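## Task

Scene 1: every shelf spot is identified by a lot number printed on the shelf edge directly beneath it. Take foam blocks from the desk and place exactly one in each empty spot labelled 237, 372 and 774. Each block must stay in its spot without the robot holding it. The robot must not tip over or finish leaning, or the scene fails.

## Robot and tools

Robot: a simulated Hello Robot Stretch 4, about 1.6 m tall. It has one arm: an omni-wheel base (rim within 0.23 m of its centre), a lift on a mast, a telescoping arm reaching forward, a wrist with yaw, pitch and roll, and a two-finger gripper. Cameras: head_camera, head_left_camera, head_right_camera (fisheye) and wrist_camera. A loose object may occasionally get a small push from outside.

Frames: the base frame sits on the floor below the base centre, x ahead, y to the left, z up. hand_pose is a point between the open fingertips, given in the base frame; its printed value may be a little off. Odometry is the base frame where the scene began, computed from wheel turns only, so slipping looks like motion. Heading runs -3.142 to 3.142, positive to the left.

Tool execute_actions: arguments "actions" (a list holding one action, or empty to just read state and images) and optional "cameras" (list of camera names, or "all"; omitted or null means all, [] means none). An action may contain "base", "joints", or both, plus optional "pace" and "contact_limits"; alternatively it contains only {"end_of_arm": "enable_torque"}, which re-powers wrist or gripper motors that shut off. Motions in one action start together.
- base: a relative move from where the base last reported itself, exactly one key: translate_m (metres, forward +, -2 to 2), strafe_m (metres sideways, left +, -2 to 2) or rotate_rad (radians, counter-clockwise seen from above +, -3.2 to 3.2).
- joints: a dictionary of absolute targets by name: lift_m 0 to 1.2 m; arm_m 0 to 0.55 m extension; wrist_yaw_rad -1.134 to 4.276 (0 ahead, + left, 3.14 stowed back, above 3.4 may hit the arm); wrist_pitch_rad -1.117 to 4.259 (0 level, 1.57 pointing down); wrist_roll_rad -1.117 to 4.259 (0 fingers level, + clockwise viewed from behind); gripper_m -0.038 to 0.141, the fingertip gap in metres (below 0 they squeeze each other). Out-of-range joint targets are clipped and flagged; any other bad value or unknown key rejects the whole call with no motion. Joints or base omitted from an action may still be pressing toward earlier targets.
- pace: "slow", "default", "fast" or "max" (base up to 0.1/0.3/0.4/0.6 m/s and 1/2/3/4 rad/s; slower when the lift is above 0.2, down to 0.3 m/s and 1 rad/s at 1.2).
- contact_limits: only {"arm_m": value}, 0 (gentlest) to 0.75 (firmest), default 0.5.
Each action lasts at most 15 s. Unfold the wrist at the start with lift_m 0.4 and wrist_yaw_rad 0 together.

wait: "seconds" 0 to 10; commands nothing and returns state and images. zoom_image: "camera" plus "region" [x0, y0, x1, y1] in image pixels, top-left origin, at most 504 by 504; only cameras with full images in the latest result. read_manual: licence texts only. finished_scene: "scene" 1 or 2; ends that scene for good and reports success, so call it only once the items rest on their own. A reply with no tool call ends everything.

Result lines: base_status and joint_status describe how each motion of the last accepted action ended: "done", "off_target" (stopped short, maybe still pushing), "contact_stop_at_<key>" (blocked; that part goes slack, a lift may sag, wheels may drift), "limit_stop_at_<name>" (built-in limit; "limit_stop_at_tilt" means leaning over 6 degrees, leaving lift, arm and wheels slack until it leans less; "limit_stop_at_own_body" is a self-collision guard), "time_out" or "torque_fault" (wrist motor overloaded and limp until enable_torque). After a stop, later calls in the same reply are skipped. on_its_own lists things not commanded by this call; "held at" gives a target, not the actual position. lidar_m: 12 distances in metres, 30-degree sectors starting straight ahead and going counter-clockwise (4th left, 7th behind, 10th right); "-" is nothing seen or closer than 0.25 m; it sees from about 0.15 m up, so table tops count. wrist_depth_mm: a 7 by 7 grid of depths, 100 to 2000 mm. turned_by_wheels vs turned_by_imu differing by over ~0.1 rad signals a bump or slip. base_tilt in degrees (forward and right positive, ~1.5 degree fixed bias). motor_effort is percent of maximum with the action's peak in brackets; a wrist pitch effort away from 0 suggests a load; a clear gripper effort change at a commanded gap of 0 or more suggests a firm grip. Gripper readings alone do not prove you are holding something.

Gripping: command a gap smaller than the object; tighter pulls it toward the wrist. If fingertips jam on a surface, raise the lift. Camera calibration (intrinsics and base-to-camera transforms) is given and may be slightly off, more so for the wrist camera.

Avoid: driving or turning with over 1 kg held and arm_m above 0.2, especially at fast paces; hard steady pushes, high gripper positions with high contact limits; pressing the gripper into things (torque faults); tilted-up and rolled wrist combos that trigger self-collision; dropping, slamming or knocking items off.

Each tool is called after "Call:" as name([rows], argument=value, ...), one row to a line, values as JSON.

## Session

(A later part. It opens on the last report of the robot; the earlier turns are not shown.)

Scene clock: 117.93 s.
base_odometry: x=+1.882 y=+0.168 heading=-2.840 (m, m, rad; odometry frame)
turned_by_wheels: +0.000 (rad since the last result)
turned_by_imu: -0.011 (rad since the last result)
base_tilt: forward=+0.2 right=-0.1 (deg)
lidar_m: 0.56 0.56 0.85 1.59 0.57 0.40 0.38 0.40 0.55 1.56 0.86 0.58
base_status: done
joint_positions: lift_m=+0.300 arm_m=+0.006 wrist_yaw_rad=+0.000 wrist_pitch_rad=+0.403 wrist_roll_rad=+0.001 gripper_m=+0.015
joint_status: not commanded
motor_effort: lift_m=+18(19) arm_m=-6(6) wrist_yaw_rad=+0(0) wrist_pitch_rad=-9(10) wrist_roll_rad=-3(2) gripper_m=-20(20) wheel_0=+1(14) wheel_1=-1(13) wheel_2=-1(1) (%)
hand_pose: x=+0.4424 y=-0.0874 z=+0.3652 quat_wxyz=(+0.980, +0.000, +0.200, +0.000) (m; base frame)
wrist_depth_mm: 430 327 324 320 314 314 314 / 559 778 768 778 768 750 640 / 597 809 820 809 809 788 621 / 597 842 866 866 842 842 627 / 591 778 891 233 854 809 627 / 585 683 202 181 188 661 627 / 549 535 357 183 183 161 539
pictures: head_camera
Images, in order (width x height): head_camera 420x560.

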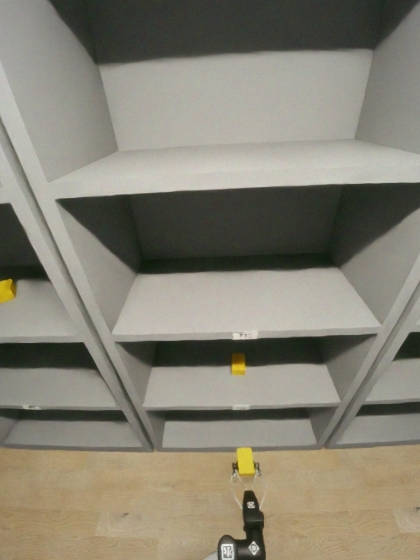

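Call:
execute_actions([
  {"base":{"strafe_m":0.92},"joints":{"lift_m":0.45},"pace":"max"},
], cameras=["head_camera","wrist_camera","head_left_camera"])

Scene clock: 121.10 s.
base_odometry: x=+2.156 y=-0.711 heading=-2.840 (m, m, rad; odometry frame)
turned_by_wheels: +0.000 (rad since the last result)
turned_by_imu: -0.005 (rad since the last result)
base_tilt: forward=+0.1 right=+0.0 (deg)
lidar_m: 0.53 0.57 0.84 1.31 0.57 0.40 0.37 0.40 0.57 1.56 0.84 0.57
base_status: done
joint_positions: lift_m=+0.450 arm_m=+0.006 wrist_yaw_rad=+0.000 wrist_pitch_rad=+0.403 wrist_roll_rad=+0.001 gripper_m=+0.015
joint_status: all done
motor_effort: lift_m=+19(23) arm_m=-6(6) wrist_yaw_rad=+1(1) wrist_pitch_rad=-9(10) wrist_roll_rad=-4(3) gripper_m=-21(21) wheel_0=+0(14) wheel_1=+0(13) wheel_2=-1(1) (%)
hand_pose: x=+0.4423 y=-0.0874 z=+0.5151 quat_wxyz=(+0.980, +0.000, +0.200, +0.000) (m; base frame)
wrist_depth_mm: 609 732 732 732 723 715 597 / 615 778 768 768 759 750 603 / 564 597 574 559 549 539 535 / 382 382 375 370 366 364 362 / 621 866 904 233 891 878 591 / 609 842 202 181 189 820 615 / 603 715 452 183 185 161 603
pictures: head_camera, head_left_camera, wrist_camera
camera_calibration (this result's frames):
wrist_camera: T_world_to_cam=[[0.0238056, -0.999328, -0.0278571, -0.0779273], [-0.351202, 0.0177292, -0.936132, 0.704287], [0.935997, 0.0320686, -0.350544, -0.00998131], [0, 0, 0, 1]] pos_world=[0.258545, -0.0900413, 0.653636]
Images, in order (width x height): head_camera 420x560, head_left_camera 420x672, wrist_camera 616x392.

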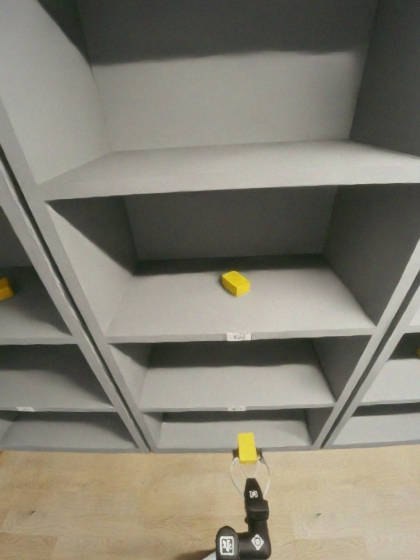

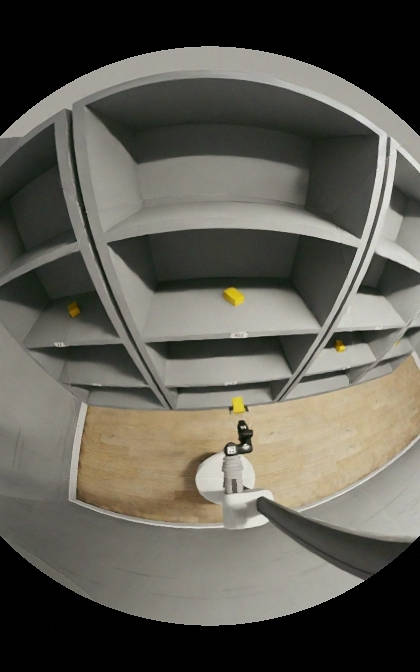

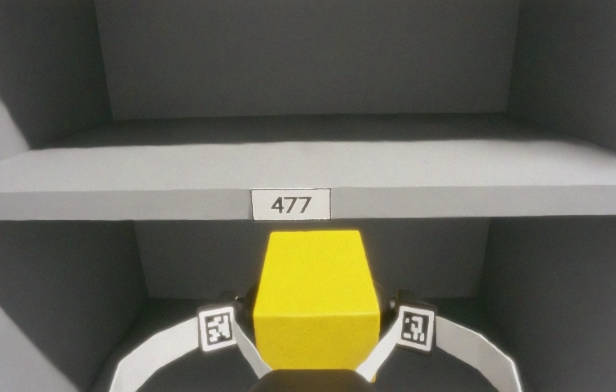

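The last lower spot remains.

Call:
execute_actions([
  {"base":{"strafe_m":0.965},"joints":{"lift_m":0.515},"pace":"max"},
], cameras=["head_camera"])

Call:
execute_actions([
  {"joints":{"arm_m":0.34},"pace":"fast"},
], cameras=[])

Call:
execute_actions([
  {"joints":{"lift_m":0.495}},
], cameras=[])

Call:
execute_actions([
  {"joints":{"gripper_m":0.09}},
], cameras=[])

Call:
execute_actions([
  {"joints":{"arm_m":0.005,"lift_m":0.505},"pace":"max"},
], cameras=["wrist_camera"])

Scene clock: 124.73 s.
base_odometry: x=+2.442 y=-1.632 heading=-2.840 (m, m, rad; odometry frame)
turned_by_wheels: +0.000 (rad since the last result)
turned_by_imu: -0.006 (rad since the last result)
base_tilt: forward=+0.1 right=-0.1 (deg)
lidar_m: 0.54 0.52 0.35 0.34 0.35 0.42 0.39 0.41 0.58 1.54 0.80 0.58
base_status: done
joint_positions: lift_m=+0.515 arm_m=+0.006 wrist_yaw_rad=+0.000 wrist_pitch_rad=+0.403 wrist_roll_rad=+0.001 gripper_m=+0.015
joint_status: all done
motor_effort: lift_m=+19(23) arm_m=-6(6) wrist_yaw_rad=+1(1) wrist_pitch_rad=-9(10) wrist_roll_rad=-3(3) gripper_m=-20(20) wheel_0=+0(12) wheel_1=+1(11) wheel_2=-1(2) (%)
hand_pose: x=+0.4423 y=-0.0874 z=+0.5801 quat_wxyz=(+0.980, +0.000, +0.200, +0.000) (m; base frame)
wrist_depth_mm: 574 723 723 715 715 715 634 / 585 750 759 759 750 741 640 / 585 788 778 778 788 768 627 / 525 539 535 530 517 508 504 / 394 389 387 232 382 379 382 / 580 820 203 181 188 904 647 / 564 668 492 183 184 161 647
pictures: head_camera
Images, in order (width x height): head_camera 420x560.

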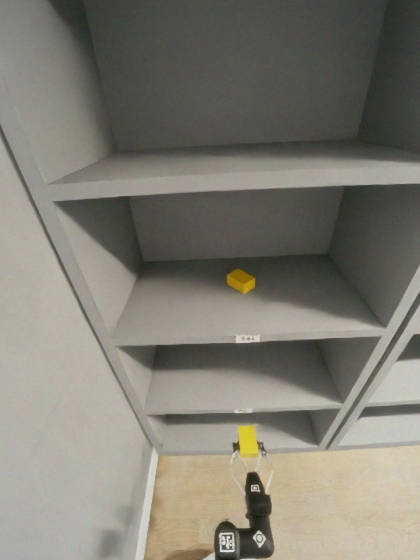

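Scene clock: 126.50 s.
base_odometry: x=+2.442 y=-1.632 heading=-2.840 (m, m, rad; odometry frame)
turned_by_wheels: +0.000 (rad since the last result)
turned_by_imu: +0.000 (rad since the last result)
base_tilt: forward=+0.2 right=+0.0 (deg)
lidar_m: 0.54 0.51 0.37 0.34 0.37 0.43 0.39 0.39 0.56 1.55 0.82 0.57
base_status: not commanded
joint_positions: lift_m=+0.515 arm_m=+0.339 wrist_yaw_rad=+0.000 wrist_pitch_rad=+0.403 wrist_roll_rad=+0.001 gripper_m=+0.015
joint_status: all done
motor_effort: lift_m=+19(19) arm_m=+6(6) wrist_yaw_rad=+0(1) wrist_pitch_rad=-9(9) wrist_roll_rad=-2(2) gripper_m=-21(21) wheel_0=+0(0) wheel_1=+1(1) wheel_2=-1(1) (%)
hand_pose: x=+0.7753 y=-0.0874 z=+0.5802 quat_wxyz=(+0.980, +0.000, +0.200, +0.000) (m; base frame)
wrist_depth_mm: 418 418 418 415 415 410 407 / 439 442 442 436 433 433 427 / 469 462 462 459 459 455 452 / 488 488 484 480 473 462 459 / 382 379 379 234 368 364 357 / 293 293 202 181 188 285 281 / 241 229 207 183 185 161 232
pictures: none
No camera images: the call's "cameras" was empty. Leave "cameras" out to get every camera's image.

Scene clock: 127.30 s.
base_odometry: x=+2.442 y=-1.632 heading=-2.840 (m, m, rad; odometry frame)
turned_by_wheels: +0.000 (rad since the last result)
turned_by_imu: +0.000 (rad since the last result)
base_tilt: forward=+0.1 right=-0.1 (deg)
lidar_m: 0.54 0.51 0.37 0.31 0.37 0.43 0.38 0.41 0.55 1.51 0.82 0.59
base_status: not commanded
joint_positions: lift_m=+0.495 arm_m=+0.339 wrist_yaw_rad=+0.000 wrist_pitch_rad=+0.403 wrist_roll_rad=+0.001 gripper_m=+0.015
joint_status: all done
motor_effort: lift_m=+16(18) arm_m=+6(6) wrist_yaw_rad=-1(1) wrist_pitch_rad=-8(9) wrist_roll_rad=-2(2) gripper_m=-21(19) wheel_0=+0(0) wheel_1=+1(0) wheel_2=-1(1) (%)
hand_pose: x=+0.7753 y=-0.0874 z=+0.5604 quat_wxyz=(+0.980, +0.000, +0.200, +0.000) (m; base frame)
wrist_depth_mm: 421 421 418 415 413 413 404 / 439 442 442 433 436 430 427 / 469 466 462 459 455 455 455 / 480 477 473 462 455 449 442 / 340 340 338 232 329 324 320 / 262 262 203 181 188 254 251 / 215 204 195 183 184 161 211
pictures: none
No camera images: the call's "cameras" was empty. Leave "cameras" out to get every camera's image.

Scene clock: 128.87 s.
base_odometry: x=+2.442 y=-1.632 heading=-2.840 (m, m, rad; odometry frame)
turned_by_wheels: +0.000 (rad since the last result)
turned_by_imu: +0.000 (rad since the last result)
base_tilt: forward=+0.2 right=-0.1 (deg)
lidar_m: 0.52 0.50 0.35 0.33 0.35 0.41 0.38 0.41 0.55 1.55 0.81 0.58
base_status: not commanded
joint_positions: lift_m=+0.495 arm_m=+0.339 wrist_yaw_rad=+0.000 wrist_pitch_rad=+0.403 wrist_roll_rad=+0.001 gripper_m=+0.090
joint_status: all done
motor_effort: lift_m=+16(16) arm_m=+6(6) wrist_yaw_rad=+0(0) wrist_pitch_rad=-9(9) wrist_roll_rad=-2(2) gripper_m=-2(21) wheel_0=+0(0) wheel_1=+1(1) wheel_2=-1(1) (%)
hand_pose: x=+0.7753 y=-0.0874 z=+0.5604 quat_wxyz=(+0.980, +0.000, +0.200, +0.000) (m; base frame)
wrist_depth_mm: 418 421 418 415 415 410 407 / 442 439 439 436 433 427 427 / 466 462 462 459 459 452 452 / 480 477 469 466 455 449 445 / 340 338 338 244 327 325 320 / 262 263 214 194 194 252 251 / 216 213 213 153 202 206 211
pictures: none
No camera images: the call's "cameras" was empty. Leave "cameras" out to get every camera's image.

Scene clock: 130.53 s.
base_odometry: x=+2.442 y=-1.632 heading=-2.840 (m, m, rad; odometry frame)
turned_by_wheels: +0.000 (rad since the last result)
turned_by_imu: +0.000 (rad since the last result)
base_tilt: forward=+0.1 right=+0.0 (deg)
lidar_m: 0.55 0.53 0.37 0.33 0.36 0.42 0.38 0.39 0.56 1.52 0.82 0.58
base_status: not commanded
joint_positions: lift_m=+0.505 arm_m=+0.006 wrist_yaw_rad=+0.000 wrist_pitch_rad=+0.402 wrist_roll_rad=+0.001 gripper_m=+0.090
joint_status: all done
motor_effort: lift_m=+19(21) arm_m=-6(8) wrist_yaw_rad=+1(0) wrist_pitch_rad=-8(9) wrist_roll_rad=-3(2) gripper_m=-1(1) wheel_0=+0(0) wheel_1=+1(1) wheel_2=-1(1) (%)
hand_pose: x=+0.4424 y=-0.0875 z=+0.5702 quat_wxyz=(+0.980, +0.000, +0.200, +0.000) (m; base frame)
wrist_depth_mm: 580 723 715 715 715 699 640 / 580 750 759 759 759 750 640 / 585 768 778 768 778 778 627 / 521 517 508 496 488 480 477 / 389 384 384 382 379 377 373 / 574 831 214 931 917 891 647 / 574 723 820 153 788 768 640
pictures: wrist_camera
camera_calibration (this result's frames):
wrist_camera: T_world_to_cam=[[0.023576, -0.999334, -0.0278499, -0.0763603], [-0.35091, 0.017813, -0.93624, 0.755799], [0.936112, 0.0318457, -0.350256, 0.00905223], [0, 0, 0, 1]] pos_world=[0.258544, -0.0900608, 0.708653]
Images, in order (width x height): wrist_camera 616x392.

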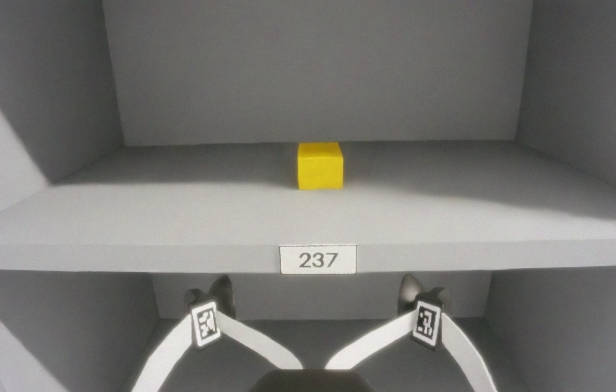

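Call:
finished_scene(scene=1)

The scene is finished: the task was done.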